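## Task

A roll of masking tape sits in the top or middle drawer of one of two short, narrow file cabinets that each have three drawers. Move the tape onto the desk. When finished, all drawers in the room must be fully closed, both cabinets must stay roughly where they started, and the robot must not be toppled or left leaning. Anything that stays in place only because the robot is holding it does not count.

## Robot and tools

Robot: a Hello Robot Stretch 3 with a single arm. It has a two-wheeled base (0.33 m long, 0.34 m wide), a lift that runs up a mast, and a telescoping arm that reaches out to the robot's RIGHT side. The gripper cannot move forward on its own; the base has to drive it there. The base turns on the spot about the point midway between its wheels, 0.05 m behind the front edge, and it cannot move sideways. When the arm is pulled in and the wrist is folded, a turn sweeps a circle of radius 0.28 m. An unfolded, level gripper sticks out past that circle.

Frames: the base frame has its origin on the floor between the drive wheels, with x forward, y left and z up. hand_pose is reported in this frame at the point where the closed fingertips meet. With all wrist joints at zero, that frame's x points up, its y points back along the arm toward the mast, and its z points to the robot's rear. The odometry frame is the base frame as it stood when the scene began. Heading is positive to the left and runs from -3.142 to 3.142.

execute_actions: pass "actions", a list holding one action or nothing at all. An empty list only reports state and images. An action may hold "base", "joints", or both, and may add "contact_limits". All of its motions begin at once. "base" takes a single command, and it is a relative move from the base's last reported position. {"translate_m": d} drives d metres straight, forward positive, range -1 to 1. {"rotate_rad": d} turns in place, counter-clockwise (left) positive, range -3.2 to 3.2. "joints" is one dictionary keyed by joint name. Each value is an absolute target, not an offset: lift_m 0 to 1.1 (arm height on the mast); arm_m 0 to 0.52 (extension); wrist_yaw_rad -1.345 to 4.42 (0 lines up with the arm, positive swings toward the front, 3.0 folds it over the base); wrist_pitch_rad -1.57 to 0.451 (0 level, negative tips the fingers down); wrist_roll_rad -2.911 to 2.911; gripper_m -0.089 to 0.179 (bigger is wider; the real fingertip gap is about 0.007 m smaller when nearly shut and 0.025 m smaller when fully open, and it is zero under 0.007); head_pan_rad -3.953 to 1.73 (0 forward, positive left, -1.57 along the arm); head_tilt_rad -1.53 to 0.419 (negative looks down). "contact_limits" accepts only arm_m, as a motor effort percentage from 1 to 100. The arm stops with contact_stop once its effort reaches that value, and the limit also caps its holding force until the next action. Lower values are gentler, but very low ones stop it immediately. "cameras" picks head_camera, nav_camera, wrist_camera or all. If you leave it out you get every camera, and [] gives none. Any unknown key or out-of-range value makes the whole call refused, and nothing moves. A joint left out of an action may still be driving toward its previous target.

wait {"seconds": 0 to 10} commands nothing new and returns state and images. zoom_image {"camera", "region": [x0,y0,x1,y1]} enlarges part of that camera's latest full image. The region is in pixels from the top-left corner and can be at most 504x504. The images are 896x504 for head, 672x504 for nav (fisheye) and 644x364 for wrist. finished_scene {"scene": n} ends the current scene for good and reports success. Call it only once the goal is met and stable. If a reply contains no tool call, the run ends.

Result lines: base_status and joint_status tell you how each motion ended. "done" for the base only means the wheels turned the commanded amount, so they may have slipped. "off_target" means the joint or base stopped short and may still be pushing. After contact_stop, time_out or torque_fault, the old target is dropped. If a stop is reported, the remaining calls in that reply are skipped. on_its_own covers anything not commanded in the call; there, "held at" gives the held target, not the actual position. motor_effort is a signed percentage, positive toward higher joint values, with the peak shown in brackets. It is noisy and biased. Positive wheel effort pushes forward. If an effort at rest falls outside its rest range, the motor is probably carrying or pressing on something. lidar_m gives 12 distances in metres, one per 30-degree sector: 1st straight ahead, counting counter-clockwise, so 4th is left, 7th behind and 10th right. "-" means nothing was seen. The scan plane sits 0.17 m above the floor, so it sees furniture legs but not tabletops. Glass and the robot itself are invisible to it, and with the lift low, sectors 5, 6, 9 and 10 may be partly blocked. wrist_depth_mm and head_depth_mm give 7x7 grids of median depth, read from the top-left (the head grid is rotated sideways). base_tilt shows lean in degrees, forward and right positive, with a fixed bias of up to about 4. turned_by_wheels and turned_by_imu give the turn since the last result.

Speed: the base moves fast only when stowed, meaning lift_m below 0.30, arm_m below 0.03 and wrist_yaw_rad above 2.54. Otherwise it is slow.

Gripping: to grasp, command a gripper_m smaller than the object's width. To let go, command at least 0.02 more than the value where the fingers made contact. Neither the reading nor "done" proves that you are holding something, so check the cameras. Squeezing too hard triggers a stall guard that weakens the grip.

Cautions: fold or unfold the wrist only with lift_m between 0.32 and 0.95, wrist_pitch_rad at -0.4 and roll near 0. Once it is folded, the lift may go down to 0.25. If yaw is below -0.4, keep pitch at -0.5 or lower. When the arm or lift hits something firmly, it stops and goes slack, and a slack lift can sag under load. The wrist, head and base keep pushing with no contact stop. Prolonged strain makes a wrist servo go limp for 10 s. Pushing with the gripper higher than about 0.45 m, pushing again after a contact_stop, or driving while snagged can tip the robot. If it leans, reverse the last move in small steps, free the gripper, and drop the lift to about 0.2. Pull drawers gently, set objects down without dropping them, shut every drawer fully, and do not shove the cabinets.

Each tool is called after ">>>" by a JSON object that holds its "method" and its "body", one argument or row to a line.

## Session

>>> {"method": "execute_actions", "body": {
  "actions": []
}}

Scene clock: 0.00 s.
base_odometry: x=+0.000 y=+0.000 heading=+0.000 (m, m, rad; odometry frame)
turned_by_wheels: +0.000 (rad since the last result)
turned_by_imu: +0.000 (rad since the last result)
base_tilt: forward=+1.5 right=-0.8 (deg)
lidar_m: 1.48 1.63 1.52 1.58 1.18 1.02 1.04 1.33 2.22 1.58 1.56 1.01
head_depth_mm: 1410 1389 1381 1363 1348 1341 1334 / 1470 1466 1439 1427 1424 1403 1401 / 1557 1541 1515 1502 1497 1484 1463 / 1623 1629 1609 1583 1583 1549 1550 / 1703 1714 1685 1676 1662 1645 1639 / 1741 1848 1803 1799 1785 1756 1724 / 1724 1933 1918 1918 1871 1854 1819
base_status: not commanded
joint_positions: lift_m=+0.319 arm_m=+0.000 wrist_yaw_rad=+2.991 wrist_pitch_rad=-0.349 wrist_roll_rad=-0.020 gripper_m=+0.037 head_pan_rad=+0.016 head_tilt_rad=+0.006
joint_status: not commanded
motor_effort: left_wheel=-1 right_wheel=+0 lift_m=+29 arm_m=+0 wrist_yaw_rad=+1 wrist_pitch_rad=+7 wrist_roll_rad=+0 gripper_m=+1 head_pan_rad=+1 head_tilt_rad=+2 (%)
hand_pose: x=+0.0135 y=+0.0849 z=+0.3470 quat_wxyz=(+0.174, +0.696, +0.072, +0.692) (m; base frame)
wrist_depth_mm: 879 - - - - - - / 919 - - - - - - / 959 - - - - - - / - - - 993 935 898 842 / 861 837 825 764 757 700 676 / 703 659 - 620 - 586 557 / 580 558 - 526 504 490 482
pictures: head_camera (sideways: a quarter turn clockwise sets it upright), nav_camera (sideways: a quarter turn counterclockwise sets it upright), wrist_camera
Images, in order (width x height): head_camera 896x504, nav_camera 672x504, wrist_camera 644x364.

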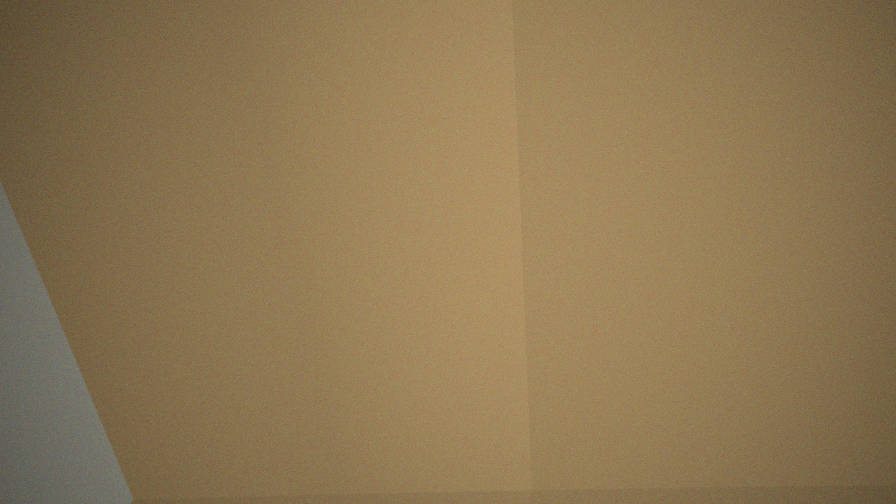

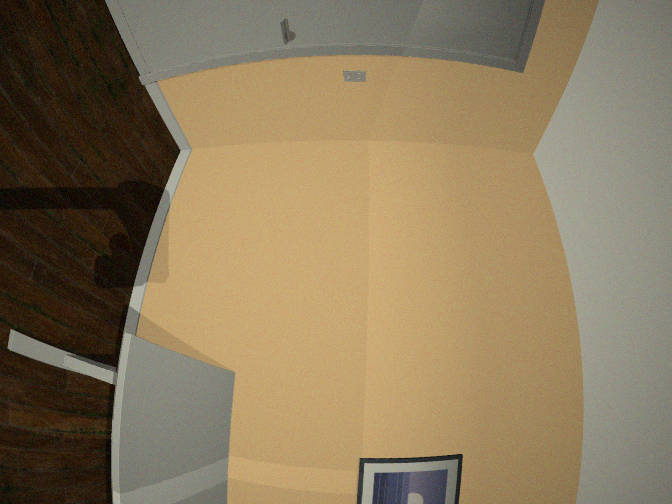

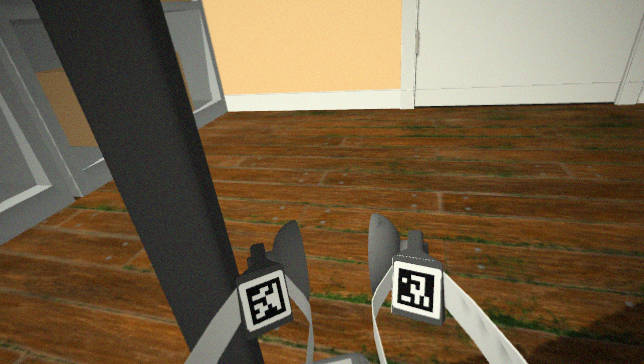

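>>> {"method": "execute_actions", "body": {
  "actions": [
    {"joints":{"head_pan_rad":-1.3,"head_tilt_rad":-0.6}}
  ],
  "cameras": ["head_camera","nav_camera"]
}}

>>> {"method": "execute_actions", "body": {
  "actions": [
    {"joints":{"head_pan_rad":-2.7,"head_tilt_rad":-0.6}}
  ],
  "cameras": ["head_camera","nav_camera"]
}}

Scene clock: 5.13 s.
base_odometry: x=+0.000 y=+0.000 heading=+0.000 (m, m, rad; odometry frame)
turned_by_wheels: +0.000 (rad since the last result)
turned_by_imu: +0.000 (rad since the last result)
base_tilt: forward=+1.5 right=-0.8 (deg)
lidar_m: 1.48 1.64 1.52 1.58 1.18 1.02 1.04 1.33 2.23 1.58 1.56 1.01
head_depth_mm: 2051 2194 2364 2443 1891 1552 1311 / 2189 2339 2443 2412 1920 1565 1311 / 2065 2211 1659 1326 1869 1573 1331 / 1854 1973 1692 1209 1992 1593 1325 / 1695 1797 1750 1175 1857 1609 1354 / 1551 1635 1679 1204 978 1623 1368 / 1435 1494 1569 1220 916 1598 1374
base_status: not commanded
joint_positions: lift_m=+0.319 arm_m=+0.000 wrist_yaw_rad=+2.991 wrist_pitch_rad=-0.349 wrist_roll_rad=-0.020 gripper_m=+0.037 head_pan_rad=-1.293 head_tilt_rad=-0.592
joint_status: all done
motor_effort: left_wheel=-1(0) right_wheel=+1(1) lift_m=+28(28) arm_m=+0(0) wrist_yaw_rad=+0(0) wrist_pitch_rad=+7(7) wrist_roll_rad=+0(0) gripper_m=+1(1) head_pan_rad=-3(45) head_tilt_rad=-4(34) (%)
hand_pose: x=+0.0135 y=+0.0849 z=+0.3470 quat_wxyz=(+0.174, +0.696, +0.072, +0.692) (m; base frame)
wrist_depth_mm: 906 - - - - - - / 912 - - - - - - / 943 - - - - - - / 973 - - - 924 875 852 / 856 836 823 760 758 697 674 / 707 665 - 619 - 581 562 / 573 555 - 527 501 491 481
pictures: head_camera (sideways: a quarter turn clockwise sets it upright), nav_camera (sideways: a quarter turn counterclockwise sets it upright)
Images, in order (width x height): head_camera 896x504, nav_camera 672x504.

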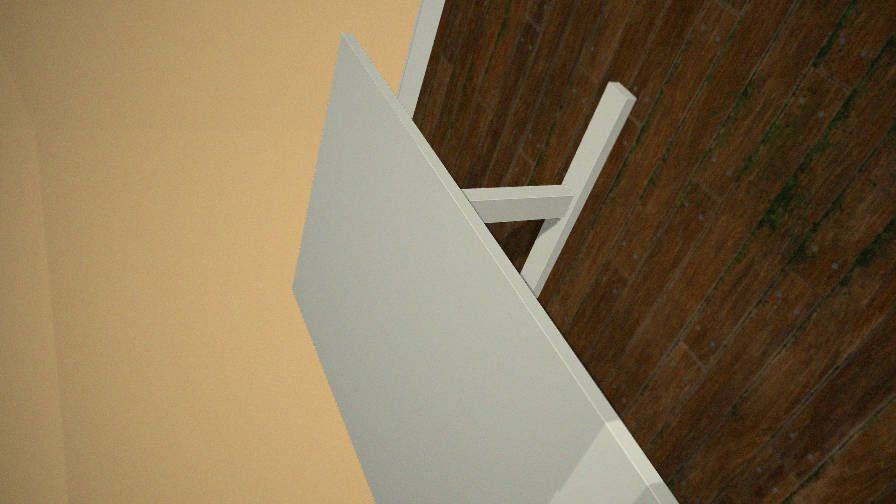

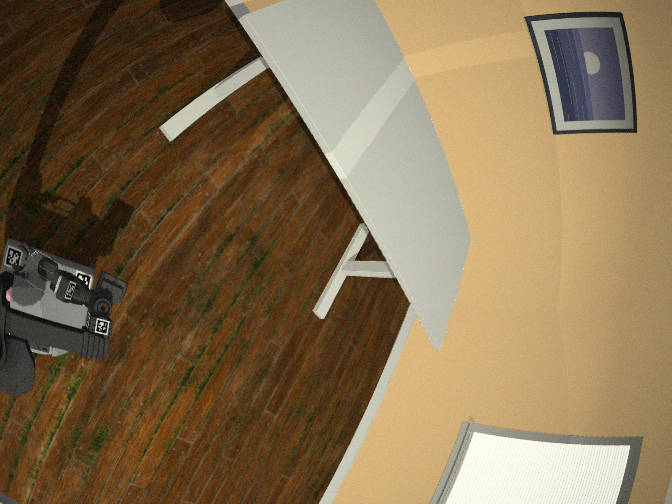

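Scene clock: 6.37 s.
base_odometry: x=+0.000 y=+0.000 heading=+0.000 (m, m, rad; odometry frame)
turned_by_wheels: +0.000 (rad since the last result)
turned_by_imu: +0.000 (rad since the last result)
base_tilt: forward=+1.4 right=-0.8 (deg)
lidar_m: 1.49 1.63 1.52 1.58 1.18 1.02 1.04 1.33 2.23 1.58 1.55 1.01
head_depth_mm: 1090 1117 1334 1309 1546 1515 1308 / 1517 1273 1780 1507 1610 1570 1311 / 1426 1501 1676 1726 1804 1580 1319 / 1387 2486 2745 2480 1967 1595 1337 / 2253 2407 2621 2612 1999 1613 1350 / 2127 2228 2412 2533 2023 1629 1367 / 2014 2099 2247 2381 2045 1637 1382
base_status: not commanded
joint_positions: lift_m=+0.319 arm_m=+0.000 wrist_yaw_rad=+2.991 wrist_pitch_rad=-0.349 wrist_roll_rad=-0.020 gripper_m=+0.037 head_pan_rad=-2.693 head_tilt_rad=-0.592
joint_status: all done
motor_effort: left_wheel=-1(1) right_wheel=+1(0) lift_m=+29(28) arm_m=+0(0) wrist_yaw_rad=+0(0) wrist_pitch_rad=+7(7) wrist_roll_rad=+0(0) gripper_m=+0(1) head_pan_rad=-4(44) head_tilt_rad=-4(5) (%)
hand_pose: x=+0.0135 y=+0.0849 z=+0.3470 quat_wxyz=(+0.174, +0.696, +0.072, +0.692) (m; base frame)
wrist_depth_mm: 898 - - - - - - / 915 - - - - - - / 924 - - - - - - / 960 - - 980 937 874 846 / 875 838 816 769 741 705 671 / 706 671 - 614 - 575 553 / 588 557 - 532 498 487 483
pictures: head_camera (sideways: a quarter turn clockwise sets it upright), nav_camera (sideways: a quarter turn counterclockwise sets it upright)
Images, in order (width x height): head_camera 896x504, nav_camera 672x504.

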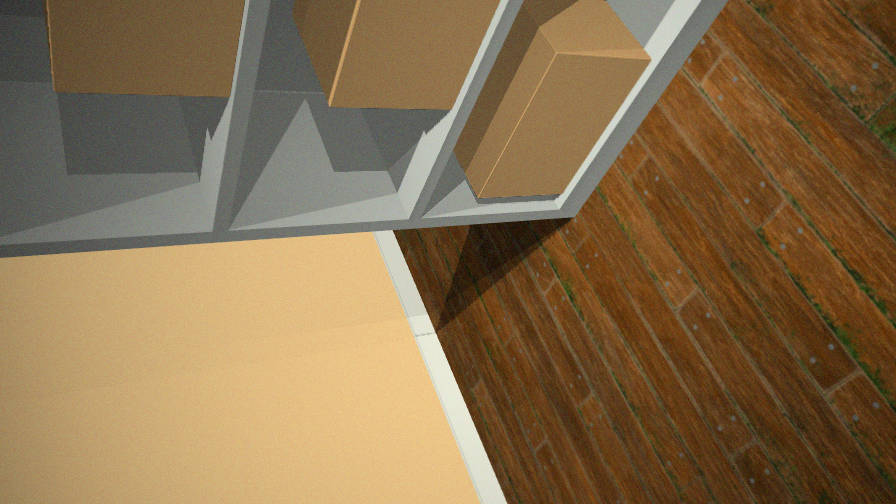

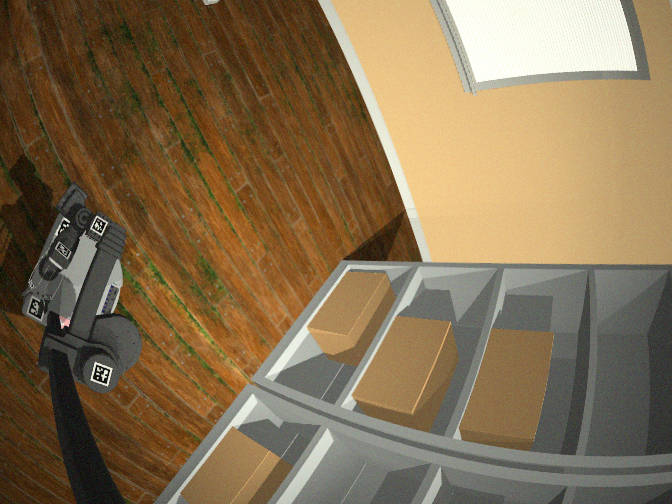

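>>> {"method": "execute_actions", "body": {
  "actions": [
    {"joints":{"head_pan_rad":-3.9,"head_tilt_rad":-0.6}}
  ],
  "cameras": ["head_camera","nav_camera"]
}}

Scene clock: 10.67 s.
base_odometry: x=+0.000 y=+0.000 heading=+0.000 (m, m, rad; odometry frame)
turned_by_wheels: +0.000 (rad since the last result)
turned_by_imu: +0.000 (rad since the last result)
base_tilt: forward=+1.5 right=-0.7 (deg)
lidar_m: 1.48 1.63 1.52 1.58 1.18 1.02 1.04 1.33 2.22 1.58 1.55 1.01
head_depth_mm: - - - - - - - / 1011 1084 1156 1284 1432 1506 1336 / 1188 1191 1414 1471 1664 1492 1323 / 1252 974 1520 1526 1338 1415 1332 / 1227 940 1006 1544 1312 1359 1349 / 1197 916 978 1509 1279 1323 1364 / 1168 890 952 1467 1250 1548 1342
base_status: not commanded
joint_positions: lift_m=+0.319 arm_m=+0.000 wrist_yaw_rad=+2.991 wrist_pitch_rad=-0.349 wrist_roll_rad=-0.020 gripper_m=+0.037 head_pan_rad=-3.893 head_tilt_rad=-0.592
joint_status: all done
motor_effort: left_wheel=-1(1) right_wheel=+1(1) lift_m=+28(28) arm_m=+0(0) wrist_yaw_rad=+0(0) wrist_pitch_rad=+7(7) wrist_roll_rad=+0(0) gripper_m=+0(1) head_pan_rad=-4(45) head_tilt_rad=-4(4) (%)
hand_pose: x=+0.0135 y=+0.0849 z=+0.3470 quat_wxyz=(+0.174, +0.696, +0.072, +0.692) (m; base frame)
wrist_depth_mm: 903 - - - - - - / 928 - - - - - - / 937 - - - - - - / 972 - - 975 936 878 844 / 864 856 834 761 759 708 666 / 693 672 - 610 - 579 559 / 576 559 - 528 500 488 481
pictures: head_camera (sideways: a quarter turn clockwise sets it upright), nav_camera (sideways: a quarter turn counterclockwise sets it upright)
Images, in order (width x height): head_camera 896x504, nav_camera 672x504.

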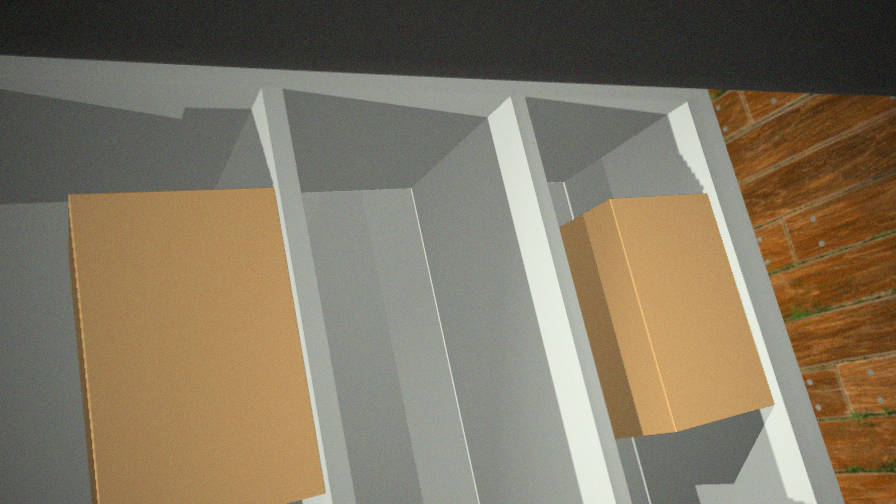

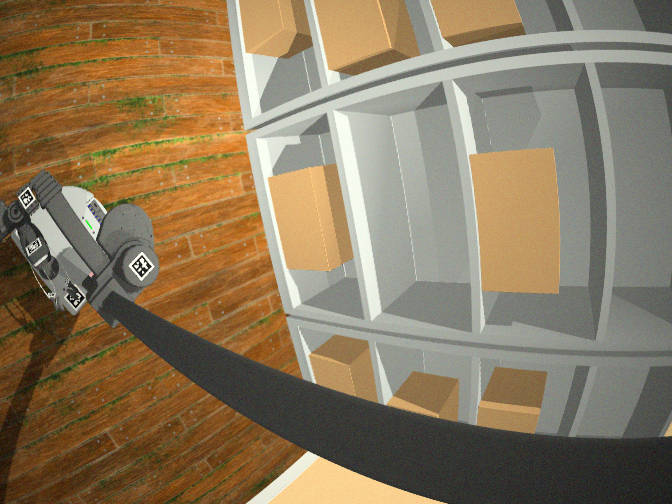

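>>> {"method": "execute_actions", "body": {
  "actions": [
    {"joints":{"lift_m":0.26,"wrist_pitch_rad":-0.4,"head_pan_rad":-0.6,"head_tilt_rad":-0.6},"base":{"rotate_rad":-2.44}}
  ],
  "cameras": []
}}

>>> {"method": "execute_actions", "body": {
  "actions": [
    {"base":{"translate_m":1.0}}
  ],
  "cameras": ["nav_camera"]
}}

Scene clock: 22.50 s.
base_odometry: x=+0.000 y=+0.000 heading=-2.440 (m, m, rad; odometry frame)
turned_by_wheels: -2.440 (rad since the last result)
turned_by_imu: -2.427 (rad since the last result)
base_tilt: forward=+1.4 right=-0.8 (deg)
lidar_m: 1.59 2.23 1.58 1.48 1.47 1.55 1.56 1.52 1.33 1.04 1.02 1.07
head_depth_mm: 855 927 1020 1142 1237 1417 1308 / 944 984 1061 1214 1284 1436 1307 / 1061 1029 1261 1243 1746 1534 1328 / 1372 1088 1293 1328 1599 1586 1339 / 1456 1159 1472 1437 1635 1597 1351 / 1517 1538 1689 1710 1773 1615 1358 / 1391 1439 1523 2379 2020 1635 1370
base_status: done
joint_positions: lift_m=+0.260 arm_m=+0.000 wrist_yaw_rad=+2.991 wrist_pitch_rad=-0.413 wrist_roll_rad=-0.020 gripper_m=+0.037 head_pan_rad=-0.607 head_tilt_rad=-0.593
joint_status: all done
motor_effort: left_wheel=+3(15) right_wheel=-2(6) lift_m=+23(22) arm_m=-1(0) wrist_yaw_rad=+0(0) wrist_pitch_rad=+7(3) wrist_roll_rad=+0(0) gripper_m=+0(1) head_pan_rad=+3(44) head_tilt_rad=-4(3) (%)
hand_pose: x=+0.0124 y=+0.0774 z=+0.2740 quat_wxyz=(+0.196, +0.694, +0.095, +0.686) (m; base frame)
wrist_depth_mm: - - - - - - - / - - - - - - - / - - - - 963 897 854 / 884 834 794 755 728 684 655 / 680 649 655 604 605 565 537 / 562 534 - 520 - 471 456 / 464 483 - - 419 407 398
pictures: none
No camera images: the call's "cameras" was empty. Leave "cameras" out to get every camera's image.

Scene clock: 27.43 s.
base_odometry: x=-0.764 y=-0.646 heading=-2.440 (m, m, rad; odometry frame)
turned_by_wheels: +0.000 (rad since the last result)
turned_by_imu: +0.004 (rad since the last result)
base_tilt: forward=+1.7 right=-0.7 (deg)
lidar_m: 1.34 1.31 1.40 1.46 1.89 1.69 2.49 1.87 0.79 0.61 0.60 0.64
head_depth_mm: 833 913 836 645 1128 912 914 / 669 731 761 688 1005 921 984 / 555 598 655 706 792 902 1046 / 2037 2200 2354 2436 1975 1583 1343 / 1878 1979 2098 2195 1994 1613 1356 / 1670 1721 1806 1932 1943 1622 1365 / 1497 1559 1625 1698 1792 1645 1372
base_status: done
joint_positions: lift_m=+0.260 arm_m=+0.000 wrist_yaw_rad=+2.991 wrist_pitch_rad=-0.413 wrist_roll_rad=-0.020 gripper_m=+0.037 head_pan_rad=-0.607 head_tilt_rad=-0.593
joint_status: not commanded
motor_effort: left_wheel=+1(15) right_wheel=-1(2) lift_m=+23(23) arm_m=-1(0) wrist_yaw_rad=+0(1) wrist_pitch_rad=+7(7) wrist_roll_rad=+0(0) gripper_m=+1(1) head_pan_rad=+3(4) head_tilt_rad=-4(4) (%)
hand_pose: x=+0.0124 y=+0.0773 z=+0.2739 quat_wxyz=(+0.196, +0.694, +0.095, +0.686) (m; base frame)
wrist_depth_mm: - - - - - - - / - - - - - - - / - - - - 954 875 818 / 871 828 786 748 724 697 646 / 687 654 642 601 593 567 535 / 558 533 - 516 - 478 453 / 471 485 - - 413 401 397
pictures: nav_camera (sideways: a quarter turn counterclockwise sets it upright)
Images, in order (width x height): nav_camera 672x504.

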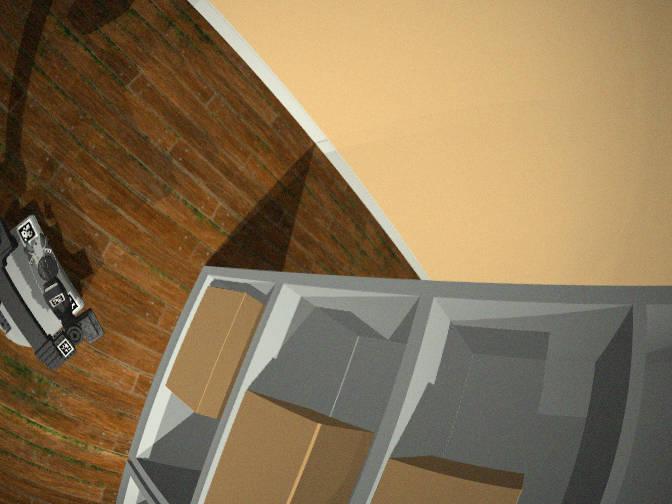

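>>> {"method": "execute_actions", "body": {
  "actions": [
    {"base":{"translate_m":0.88}}
  ],
  "cameras": []
}}

>>> {"method": "execute_actions", "body": {
  "actions": [
    {"base":{"rotate_rad":-1.14},"joints":{"head_pan_rad":-0.3}}
  ],
  "cameras": ["nav_camera"]
}}

Scene clock: 37.03 s.
base_odometry: x=-1.436 y=-1.214 heading=-2.440 (m, m, rad; odometry frame)
turned_by_wheels: +0.000 (rad since the last result)
turned_by_imu: +0.003 (rad since the last result)
base_tilt: forward=+1.4 right=-0.9 (deg)
lidar_m: 0.52 0.51 0.54 0.81 1.86 2.41 3.33 0.67 0.51 0.72 1.46 0.66
head_depth_mm: 1413 1584 1793 2074 1892 1549 1305 / 1135 1231 1359 1504 1688 1564 1313 / 935 1005 1086 1181 1299 1429 1328 / 802 851 912 981 1052 1141 1226 / 704 742 784 832 887 945 1019 / 624 655 686 723 763 809 859 / 563 586 611 643 672 708 749
base_status: done
joint_positions: lift_m=+0.260 arm_m=+0.000 wrist_yaw_rad=+2.991 wrist_pitch_rad=-0.414 wrist_roll_rad=-0.020 gripper_m=+0.037 head_pan_rad=-0.607 head_tilt_rad=-0.593
joint_status: not commanded
motor_effort: left_wheel=+1(15) right_wheel=+0(5) lift_m=+23(23) arm_m=-1(1) wrist_yaw_rad=+0(0) wrist_pitch_rad=+7(7) wrist_roll_rad=+0(0) gripper_m=+1(0) head_pan_rad=+3(3) head_tilt_rad=-3(4) (%)
hand_pose: x=+0.0124 y=+0.0773 z=+0.2739 quat_wxyz=(+0.196, +0.694, +0.095, +0.686) (m; base frame)
wrist_depth_mm: - - - 868 632 494 406 / - - - 961 673 518 427 / - - - 950 713 553 445 / 901 835 796 755 694 564 466 / 689 664 650 600 593 548 481 / 553 530 - 516 - 476 459 / 473 483 - - 416 402 397
pictures: none
No camera images: the call's "cameras" was empty. Leave "cameras" out to get every camera's image.

Scene clock: 38.93 s.
base_odometry: x=-1.436 y=-1.214 heading=+2.704 (m, m, rad; odometry frame)
turned_by_wheels: -1.140 (rad since the last result)
turned_by_imu: -1.133 (rad since the last result)
base_tilt: forward=+1.4 right=-0.8 (deg)
lidar_m: 1.94 0.72 0.53 0.51 0.53 0.72 1.85 1.86 3.22 0.89 0.51 0.65
head_depth_mm: 2422 2602 2861 2352 1794 1064 1118 / 2352 2561 2782 2486 1923 1546 1320 / 2296 2453 2711 2550 1938 1577 1328 / 2226 2393 2575 2574 1961 1594 1340 / 2178 2344 2513 2636 1999 1594 1344 / 2113 2290 2485 2576 2013 1620 1357 / 2082 2184 2396 2518 2045 1642 1372
base_status: done
joint_positions: lift_m=+0.260 arm_m=+0.000 wrist_yaw_rad=+2.991 wrist_pitch_rad=-0.414 wrist_roll_rad=-0.020 gripper_m=+0.037 head_pan_rad=-0.307 head_tilt_rad=-0.593
joint_status: all done
motor_effort: left_wheel=+2(14) right_wheel=-1(6) lift_m=+23(23) arm_m=-1(0) wrist_yaw_rad=+0(0) wrist_pitch_rad=+7(7) wrist_roll_rad=+0(0) gripper_m=+0(0) head_pan_rad=+4(23) head_tilt_rad=-3(4) (%)
hand_pose: x=+0.0124 y=+0.0773 z=+0.2739 quat_wxyz=(+0.196, +0.694, +0.095, +0.686) (m; base frame)
wrist_depth_mm: 446 - 481 501 526 558 582 / 482 - 518 548 567 600 629 / 511 - 559 591 623 649 681 / 554 583 618 636 653 679 661 / 589 612 633 596 603 558 533 / 556 530 - 518 - 467 457 / 472 483 - - 412 401 397
pictures: nav_camera (sideways: a quarter turn counterclockwise sets it upright)
Images, in order (width x height): nav_camera 672x504.

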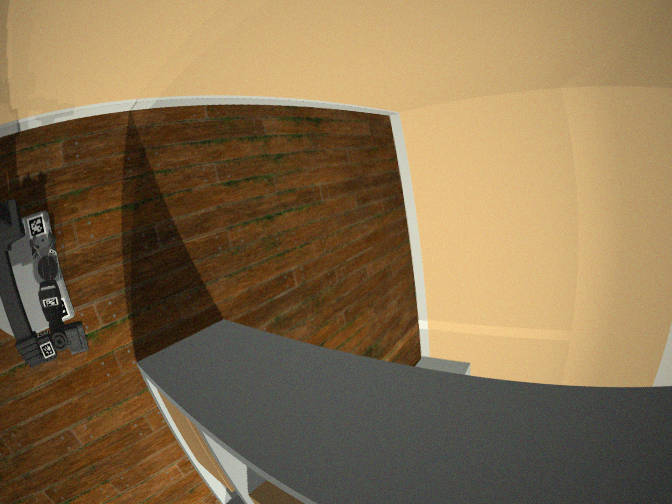

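>>> {"method": "execute_actions", "body": {
  "actions": [
    {"base":{"translate_m":1.0},"joints":{"head_pan_rad":-1.15,"head_tilt_rad":-0.5}}
  ],
  "cameras": ["nav_camera","head_camera"]
}}

Scene clock: 46.90 s.
base_odometry: x=-2.341 y=-0.790 heading=+2.704 (m, m, rad; odometry frame)
turned_by_wheels: +0.000 (rad since the last result)
turned_by_imu: +0.004 (rad since the last result)
base_tilt: forward=+1.6 right=-0.7 (deg)
lidar_m: 1.52 0.71 0.52 0.50 0.52 0.72 2.04 0.65 0.57 1.34 2.03 1.58
head_depth_mm: 2722 2911 3133 2940 2125 1674 1394 / 2845 3014 3286 2946 2170 1697 1398 / 2923 3173 2983 2716 2210 1715 1422 / 2953 3136 2964 2238 2186 1728 1415 / 2521 2642 2687 2257 2229 1742 1433 / 2206 2233 2330 2330 2285 1770 1454 / 1937 1975 2029 2109 2105 1796 1449
base_status: done
joint_positions: lift_m=+0.260 arm_m=+0.000 wrist_yaw_rad=+2.991 wrist_pitch_rad=-0.414 wrist_roll_rad=-0.020 gripper_m=+0.037 head_pan_rad=-1.143 head_tilt_rad=-0.507
joint_status: all done
motor_effort: left_wheel=+1(15) right_wheel=-1(5) lift_m=+23(23) arm_m=-1(1) wrist_yaw_rad=+0(0) wrist_pitch_rad=+7(7) wrist_roll_rad=+0(0) gripper_m=+1(1) head_pan_rad=-3(39) head_tilt_rad=+4(15) (%)
hand_pose: x=+0.0124 y=+0.0773 z=+0.2739 quat_wxyz=(+0.196, +0.694, +0.095, +0.686) (m; base frame)
wrist_depth_mm: 439 - 485 497 522 537 576 / 472 - 505 542 557 588 620 / 505 - 557 583 619 653 681 / 545 567 608 627 662 663 657 / 591 597 635 607 596 564 530 / 559 536 - 517 - 467 456 / 472 487 - - 413 404 395
pictures: head_camera (sideways: a quarter turn clockwise sets it upright), nav_camera (sideways: a quarter turn counterclockwise sets it upright)
Images, in order (width x height): head_camera 896x504, nav_camera 672x504.

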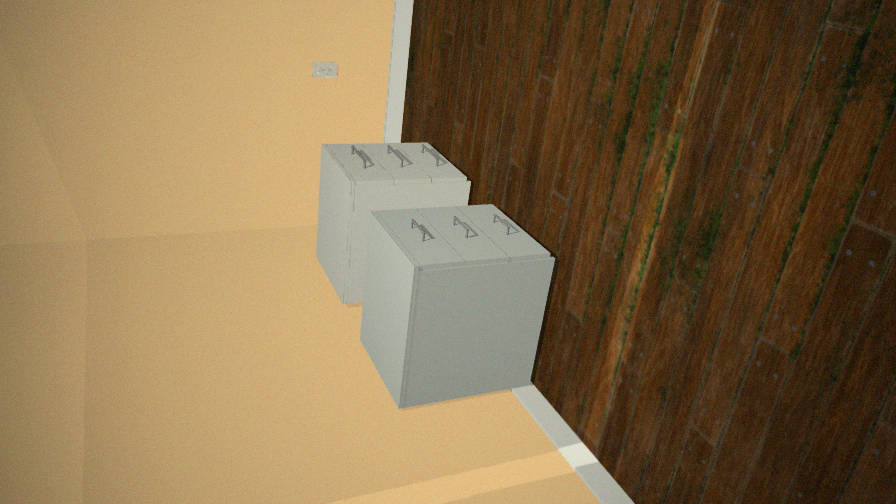

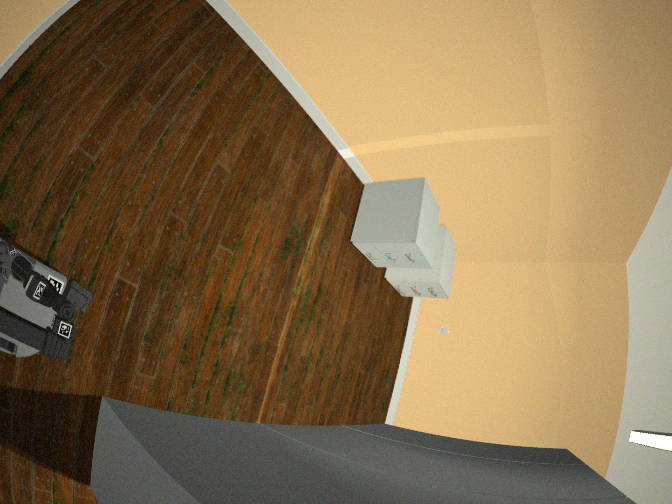

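>>> {"method": "execute_actions", "body": {
  "actions": [
    {"base":{"translate_m":0.13}}
  ],
  "cameras": []
}}

>>> {"method": "execute_actions", "body": {
  "actions": [
    {"base":{"rotate_rad":1.565},"joints":{"head_pan_rad":-1.6,"head_tilt_rad":-0.8}}
  ],
  "cameras": []
}}

>>> {"method": "execute_actions", "body": {
  "actions": [
    {"base":{"translate_m":-1.0}}
  ],
  "cameras": []
}}

>>> {"method": "execute_actions", "body": {
  "actions": [
    {"base":{"translate_m":-0.9}}
  ],
  "cameras": []
}}

>>> {"method": "execute_actions", "body": {
  "actions": [
    {"joints":{"lift_m":0.5}}
  ],
  "cameras": []
}}

>>> {"method": "execute_actions", "body": {
  "actions": [
    {"joints":{"wrist_yaw_rad":0}}
  ]
}}

Scene clock: 66.83 s.
base_odometry: x=-2.459 y=-0.735 heading=+2.704 (m, m, rad; odometry frame)
turned_by_wheels: +0.000 (rad since the last result)
turned_by_imu: +0.001 (rad since the last result)
base_tilt: forward=+1.6 right=-0.9 (deg)
lidar_m: 1.40 0.71 0.52 0.50 0.52 0.72 2.03 0.66 0.67 1.87 1.97 1.45
head_depth_mm: 2747 2882 3108 2891 2126 1681 1382 / 2799 3024 3227 2853 2167 1702 1401 / 2924 3102 2983 2345 2169 1700 1423 / 2726 2856 2754 2134 2179 1735 1421 / 2318 2382 2417 2261 2243 1741 1422 / 2001 2064 2120 2209 2192 1761 1448 / 1770 1799 1863 1911 1977 1798 1452
base_status: done
joint_positions: lift_m=+0.260 arm_m=+0.000 wrist_yaw_rad=+2.991 wrist_pitch_rad=-0.414 wrist_roll_rad=-0.020 gripper_m=+0.037 head_pan_rad=-1.143 head_tilt_rad=-0.507
joint_status: not commanded
motor_effort: left_wheel=+2(14) right_wheel=-1(6) lift_m=+23(23) arm_m=-1(1) wrist_yaw_rad=-1(0) wrist_pitch_rad=+7(7) wrist_roll_rad=+0(0) gripper_m=+0(0) head_pan_rad=-4(3) head_tilt_rad=+3(4) (%)
hand_pose: x=+0.0124 y=+0.0773 z=+0.2739 quat_wxyz=(+0.196, +0.694, +0.095, +0.686) (m; base frame)
wrist_depth_mm: 443 - 471 492 519 548 566 / 475 - 515 536 560 589 629 / 507 - 560 587 619 648 672 / 553 561 604 624 652 670 656 / 587 599 619 602 601 559 533 / 548 536 - 520 - 468 457 / 468 480 - - 414 403 394
pictures: none
No camera images: the call's "cameras" was empty. Leave "cameras" out to get every camera's image.

Scene clock: 69.00 s.
base_odometry: x=-2.459 y=-0.735 heading=-2.015 (m, m, rad; odometry frame)
turned_by_wheels: +1.565 (rad since the last result)
turned_by_imu: +1.555 (rad since the last result)
base_tilt: forward=+1.6 right=-0.8 (deg)
lidar_m: 0.50 0.52 0.71 1.96 0.66 0.66 1.82 1.97 1.45 1.39 0.71 0.52
head_depth_mm: 1207 1352 1523 1733 1557 1341 1178 / 1214 1353 1536 1740 1572 1345 1182 / 1209 1344 1512 1746 1597 1368 1195 / 1214 1341 1526 1751 1603 1380 1202 / 1203 1335 1511 1736 1622 1388 1209 / 1200 1337 1504 1742 1652 1403 1220 / 1203 1335 1458 1451 1397 1317 1206
base_status: done
joint_positions: lift_m=+0.260 arm_m=+0.000 wrist_yaw_rad=+2.991 wrist_pitch_rad=-0.414 wrist_roll_rad=-0.020 gripper_m=+0.037 head_pan_rad=-1.593 head_tilt_rad=-0.790
joint_status: all done
motor_effort: left_wheel=-4(13) right_wheel=+3(10) lift_m=+23(23) arm_m=-1(1) wrist_yaw_rad=+0(0) wrist_pitch_rad=+7(7) wrist_roll_rad=+0(0) gripper_m=+1(0) head_pan_rad=-3(30) head_tilt_rad=-5(26) (%)
hand_pose: x=+0.0124 y=+0.0773 z=+0.2739 quat_wxyz=(+0.196, +0.694, +0.095, +0.686) (m; base frame)
wrist_depth_mm: 656 - - - - 700 500 / 689 - - - - 728 526 / 688 - - - 952 738 534 / 671 819 798 765 721 675 538 / 628 653 654 594 596 565 519 / 558 531 - 514 - 475 457 / 464 478 - - 412 404 397
pictures: none
No camera images: the call's "cameras" was empty. Leave "cameras" out to get every camera's image.

Scene clock: 73.93 s.
base_odometry: x=-2.030 y=+0.169 heading=-2.015 (m, m, rad; odometry frame)
turned_by_wheels: +0.000 (rad since the last result)
turned_by_imu: -0.003 (rad since the last result)
base_tilt: forward=+1.6 right=-0.8 (deg)
lidar_m: 1.51 0.66 0.48 0.46 0.48 0.65 1.80 1.22 1.15 1.40 1.45 1.57
head_depth_mm: 1218 1354 1535 1731 1567 1337 1177 / 1211 1356 1537 1747 1576 1348 1182 / 1211 1344 1523 1749 1591 1368 1183 / 1202 1352 1526 1758 1622 1377 1202 / 1208 1343 1517 1733 1627 1388 1212 / 1203 1326 1503 1738 1643 1404 1222 / 1198 1340 1513 1721 1644 1422 1230
base_status: done
joint_positions: lift_m=+0.260 arm_m=+0.000 wrist_yaw_rad=+2.991 wrist_pitch_rad=-0.414 wrist_roll_rad=-0.020 gripper_m=+0.037 head_pan_rad=-1.593 head_tilt_rad=-0.790
joint_status: not commanded
motor_effort: left_wheel=-3(16) right_wheel=+2(5) lift_m=+23(23) arm_m=-1(1) wrist_yaw_rad=+0(0) wrist_pitch_rad=+7(7) wrist_roll_rad=+0(0) gripper_m=+1(1) head_pan_rad=-2(3) head_tilt_rad=-4(5) (%)
hand_pose: x=+0.0124 y=+0.0773 z=+0.2739 quat_wxyz=(+0.196, +0.694, +0.095, +0.686) (m; base frame)
wrist_depth_mm: 407 - 442 460 485 510 540 / 440 - 474 502 528 555 - / 470 - 520 543 573 611 803 / 505 526 559 599 633 661 639 / 557 569 614 599 600 558 536 / 562 539 - 510 - 474 455 / 474 481 - - 411 404 393
pictures: none
No camera images: the call's "cameras" was empty. Leave "cameras" out to get every camera's image.

Scene clock: 78.63 s.
base_odometry: x=-1.643 y=+0.981 heading=-2.015 (m, m, rad; odometry frame)
turned_by_wheels: +0.000 (rad since the last result)
turned_by_imu: -0.003 (rad since the last result)
base_tilt: forward=+1.4 right=-0.8 (deg)
lidar_m: 2.41 0.66 0.48 0.46 0.48 0.65 1.36 1.18 0.89 0.86 1.45 1.98
head_depth_mm: 1223 1370 1543 1668 1530 1348 1176 / 1220 1360 1453 1138 1263 1355 1182 / 1219 1356 1445 1142 1254 1361 1191 / 1206 1351 1446 1163 1254 1377 1202 / 1209 1352 1487 1667 1598 1390 1215 / 1199 1343 1523 1736 1633 1401 1220 / 1197 1335 1505 1734 1667 1405 1228
base_status: done
joint_positions: lift_m=+0.260 arm_m=+0.000 wrist_yaw_rad=+2.991 wrist_pitch_rad=-0.414 wrist_roll_rad=-0.020 gripper_m=+0.037 head_pan_rad=-1.593 head_tilt_rad=-0.790
joint_status: not commanded
motor_effort: left_wheel=-3(16) right_wheel=+2(7) lift_m=+23(23) arm_m=-1(1) wrist_yaw_rad=+0(0) wrist_pitch_rad=+7(7) wrist_roll_rad=+0(0) gripper_m=+1(0) head_pan_rad=-4(4) head_tilt_rad=-5(4) (%)
hand_pose: x=+0.0124 y=+0.0773 z=+0.2739 quat_wxyz=(+0.196, +0.694, +0.095, +0.686) (m; base frame)
wrist_depth_mm: 402 - 437 460 479 509 531 / 437 - 470 495 524 551 585 / 463 - 513 532 568 599 653 / 501 521 560 591 628 655 658 / 548 564 602 603 597 558 539 / 557 534 - 522 - 475 454 / 468 482 - - 412 407 397
pictures: none
No camera images: the call's "cameras" was empty. Leave "cameras" out to get every camera's image.

Scene clock: 81.63 s.
base_odometry: x=-1.643 y=+0.981 heading=-2.015 (m, m, rad; odometry frame)
turned_by_wheels: +0.000 (rad since the last result)
turned_by_imu: +0.000 (rad since the last result)
base_tilt: forward=+1.4 right=-0.8 (deg)
lidar_m: 2.41 0.66 0.48 0.46 0.48 0.64 1.36 1.18 0.89 0.86 1.45 1.98
head_depth_mm: 1221 1359 1542 1681 1527 1337 1169 / 1214 1360 1452 1141 1258 1356 1186 / 1214 1350 1442 1152 1253 1370 1199 / 1209 1353 1445 1171 1253 1370 1203 / 1208 1356 1500 1662 1593 1383 1207 / 1199 1341 1521 1738 1632 1400 1217 / 1197 1335 1512 1731 1654 1408 1233
base_status: not commanded
joint_positions: lift_m=+0.500 arm_m=+0.000 wrist_yaw_rad=+2.991 wrist_pitch_rad=-0.414 wrist_roll_rad=-0.020 gripper_m=+0.037 head_pan_rad=-1.593 head_tilt_rad=-0.790
joint_status: all done
motor_effort: left_wheel=-3(3) right_wheel=+2(2) lift_m=+33(31) arm_m=-1(1) wrist_yaw_rad=+0(0) wrist_pitch_rad=+7(7) wrist_roll_rad=+0(0) gripper_m=+1(0) head_pan_rad=-3(3) head_tilt_rad=-5(5) (%)
hand_pose: x=+0.0124 y=+0.0773 z=+0.5134 quat_wxyz=(+0.196, +0.694, +0.095, +0.686) (m; base frame)
wrist_depth_mm: 402 - 435 460 481 501 529 / 429 - 467 495 517 551 580 / 467 - 514 539 574 601 650 / 503 519 564 592 621 669 725 / 556 578 609 660 689 749 801 / 599 628 - 731 - 757 734 / 653 697 - 682 662 655 637
pictures: none
No camera images: the call's "cameras" was empty. Leave "cameras" out to get every camera's image.

Scene clock: 84.13 s.
base_odometry: x=-1.643 y=+0.981 heading=-2.015 (m, m, rad; odometry frame)
turned_by_wheels: +0.000 (rad since the last result)
turned_by_imu: +0.000 (rad since the last result)
base_tilt: forward=+1.6 right=-0.8 (deg)
lidar_m: 2.41 0.66 0.48 0.46 0.47 0.65 1.37 1.19 0.89 0.86 1.45 1.98
head_depth_mm: 1222 1361 1548 1662 1524 1334 1171 / 1215 1357 1456 1143 1268 1359 1185 / 1217 1353 1442 1146 1260 1359 1191 / 1213 1355 1448 1165 1248 1371 1204 / 1212 1343 1489 1668 1585 1387 1213 / 1206 1338 1512 1736 1641 1401 1223 / 1206 1343 1508 1752 1664 1408 1235
base_status: not commanded
joint_positions: lift_m=+0.500 arm_m=+0.000 wrist_yaw_rad=+0.002 wrist_pitch_rad=-0.414 wrist_roll_rad=-0.020 gripper_m=+0.037 head_pan_rad=-1.593 head_tilt_rad=-0.790
joint_status: all done
motor_effort: left_wheel=-3(3) right_wheel=+2(2) lift_m=+33(33) arm_m=-1(1) wrist_yaw_rad=-1(2) wrist_pitch_rad=+7(7) wrist_roll_rad=+0(0) gripper_m=+1(1) head_pan_rad=-3(4) head_tilt_rad=-4(5) (%)
hand_pose: x=-0.0210 y=-0.3701 z=+0.5134 quat_wxyz=(+0.699, +0.148, -0.685, -0.143) (m; base frame)
wrist_depth_mm: - - - 943 811 868 632 / - - - 594 594 900 611 / - - - 647 662 909 662 / - - - 703 721 925 707 / - - - 787 779 884 779 / 906 859 835 810 - 756 732 / 755 739 709 686 667 664 640
pictures: head_camera (sideways: a quarter turn clockwise sets it upright), nav_camera (sideways: a quarter turn counterclockwise sets it upright), wrist_camera
Images, in order (width x height): head_camera 896x504, nav_camera 672x504, wrist_camera 644x364.

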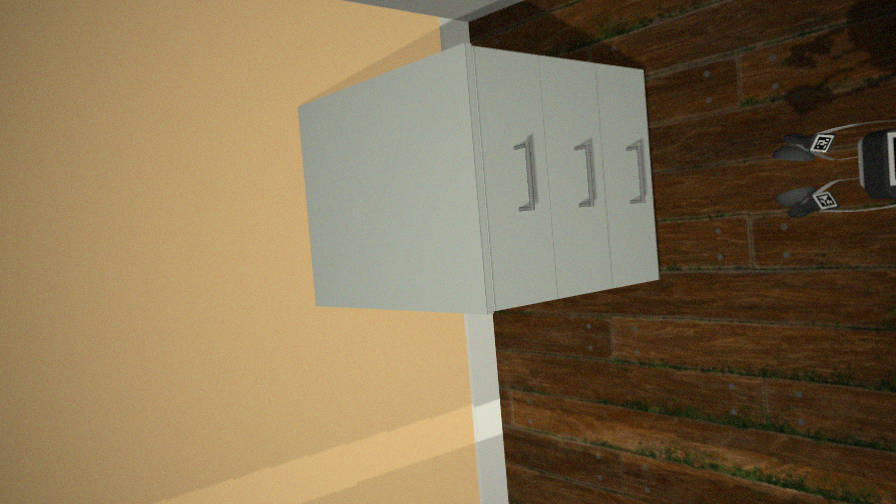

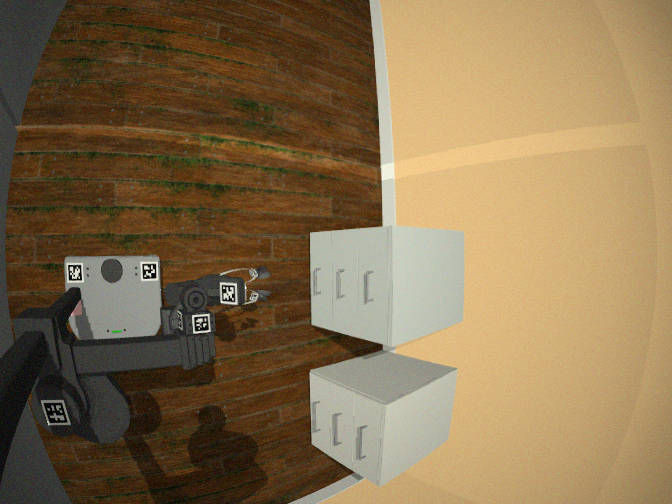

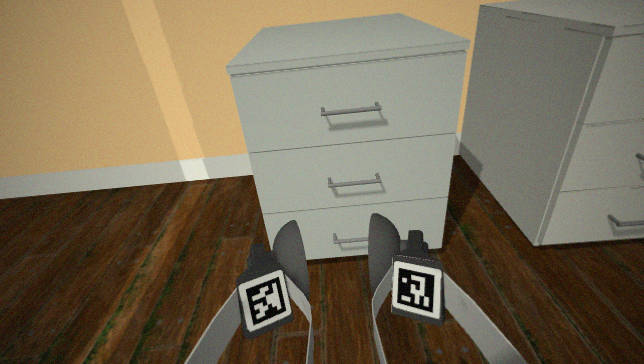

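>>> {"method": "execute_actions", "body": {
  "actions": [
    {"base":{"translate_m":-0.03},"joints":{"wrist_pitch_rad":0,"wrist_roll_rad":1.57,"lift_m":0.38,"arm_m":0.28,"gripper_m":0.09}}
  ],
  "cameras": ["head_camera","wrist_camera"]
}}

Scene clock: 91.77 s.
base_odometry: x=-1.630 y=+1.008 heading=-2.015 (m, m, rad; odometry frame)
turned_by_wheels: +0.000 (rad since the last result)
turned_by_imu: +0.000 (rad since the last result)
base_tilt: forward=+1.4 right=-0.7 (deg)
lidar_m: 2.44 0.66 0.48 0.46 0.47 0.65 1.34 1.18 0.89 0.85 1.46 1.97
head_depth_mm: 1224 1362 1515 1678 1570 1342 1172 / 1222 1357 1478 1143 1256 1407 1173 / 1209 1355 1442 1148 1258 - 1176 / 1204 1354 1449 1161 1251 1375 1202 / 1204 1342 1480 1250 1561 1378 1207 / 1204 1335 1514 1754 1652 1402 1220 / 1195 1331 1500 1743 1670 1410 1233
base_status: done
joint_positions: lift_m=+0.380 arm_m=+0.280 wrist_yaw_rad=+0.001 wrist_pitch_rad=-0.024 wrist_roll_rad=+1.570 gripper_m=+0.090 head_pan_rad=-1.593 head_tilt_rad=-0.790
joint_status: all done
motor_effort: left_wheel=-3(11) right_wheel=+2(5) lift_m=+22(25) arm_m=+5(5) wrist_yaw_rad=-1(2) wrist_pitch_rad=+13(15) wrist_roll_rad=+0(2) gripper_m=+1(81) head_pan_rad=-4(3) head_tilt_rad=-5(4) (%)
hand_pose: x=-0.0210 y=-0.6802 z=+0.4883 quat_wxyz=(+0.001, +0.001, -1.000, -0.013) (m; base frame)
wrist_depth_mm: 828 831 835 311 308 310 311 / 860 856 845 319 315 317 318 / 884 881 872 326 324 327 323 / 881 887 878 333 332 333 331 / 922 908 914 344 340 342 339 / 925 944 928 352 347 345 347 / 982 945 955 377 356 355 357
pictures: head_camera (sideways: a quarter turn clockwise sets it upright), wrist_camera
Images, in order (width x height): head_camera 896x504, wrist_camera 644x364.

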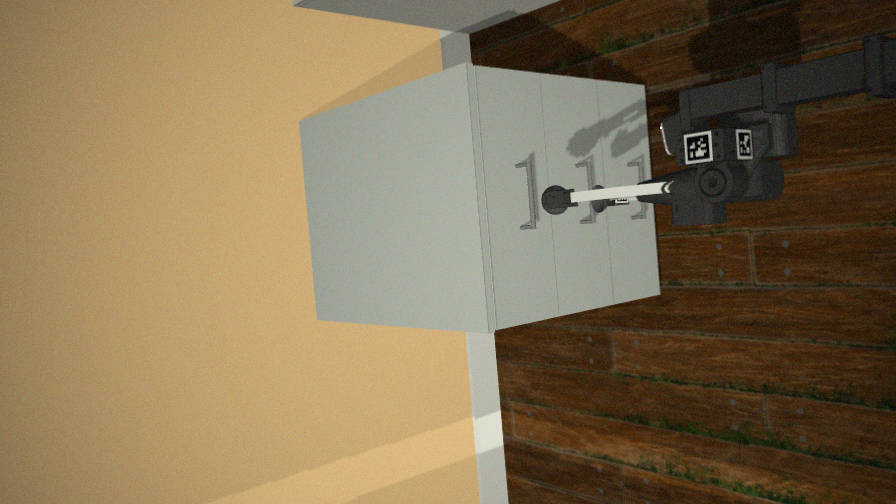

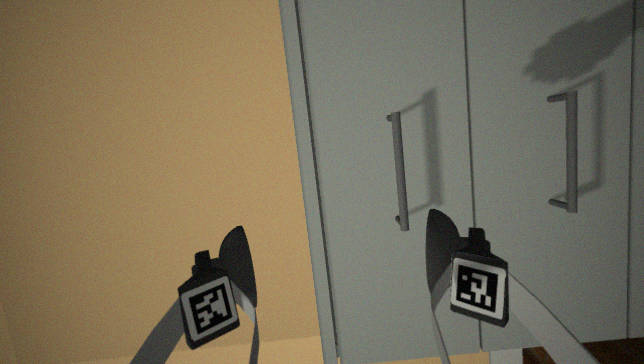

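>>> {"method": "execute_actions", "body": {
  "actions": [
    {"joints":{"lift_m":0.322,"arm_m":0.37}}
  ],
  "cameras": ["head_camera","wrist_camera"]
}}

Scene clock: 97.17 s.
base_odometry: x=-1.630 y=+1.008 heading=-2.015 (m, m, rad; odometry frame)
turned_by_wheels: +0.000 (rad since the last result)
turned_by_imu: +0.000 (rad since the last result)
base_tilt: forward=+1.6 right=-0.8 (deg)
lidar_m: 2.44 0.65 0.48 0.46 0.48 0.65 1.33 1.18 0.89 0.85 1.45 1.98
head_depth_mm: 1228 1368 1521 1694 1560 1341 1182 / 1215 1358 1489 1145 1255 1364 1181 / 1219 1349 1446 1146 1236 1310 1199 / 1212 1345 1438 1162 1243 1379 1196 / 1203 1350 1491 1247 1544 1380 1218 / 1202 1342 1507 1734 1641 1397 1227 / 1202 1339 1505 1734 1670 1409 1230
base_status: not commanded
joint_positions: lift_m=+0.322 arm_m=+0.370 wrist_yaw_rad=+0.001 wrist_pitch_rad=-0.024 wrist_roll_rad=+1.570 gripper_m=+0.090 head_pan_rad=-1.593 head_tilt_rad=-0.790
joint_status: all done
motor_effort: left_wheel=-3(3) right_wheel=+2(2) lift_m=+22(19) arm_m=+5(4) wrist_yaw_rad=-1(0) wrist_pitch_rad=+13(13) wrist_roll_rad=+0(0) gripper_m=+1(1) head_pan_rad=-4(3) head_tilt_rad=-5(6) (%)
hand_pose: x=-0.0210 y=-0.7702 z=+0.4304 quat_wxyz=(+0.001, +0.001, -1.000, -0.013) (m; base frame)
wrist_depth_mm: 752 749 225 226 226 224 226 / 778 754 232 230 230 230 229 / 772 800 235 236 236 235 234 / 797 801 243 239 240 241 241 / 817 811 249 247 245 247 244 / 839 835 252 253 252 250 253 / 853 842 260 259 259 260 256
pictures: head_camera (sideways: a quarter turn clockwise sets it upright), wrist_camera
Images, in order (width x height): head_camera 896x504, wrist_camera 644x364.

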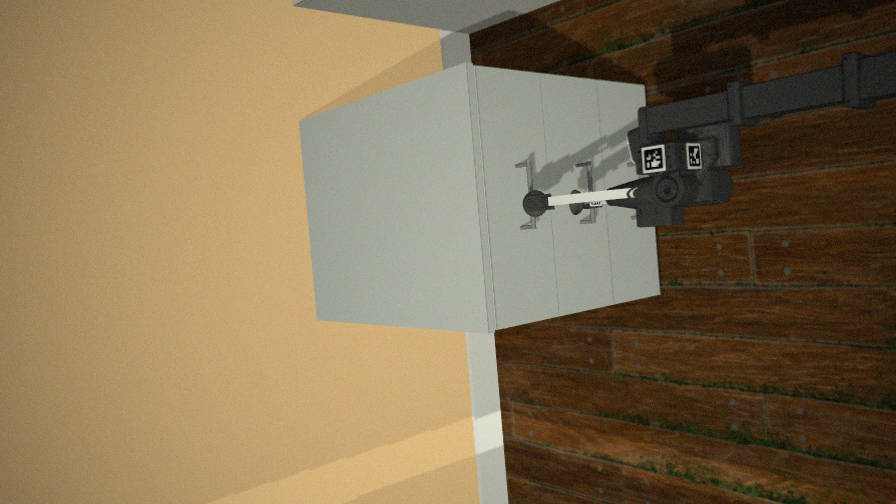

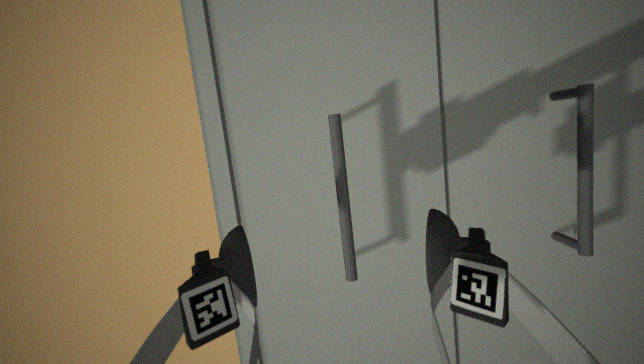

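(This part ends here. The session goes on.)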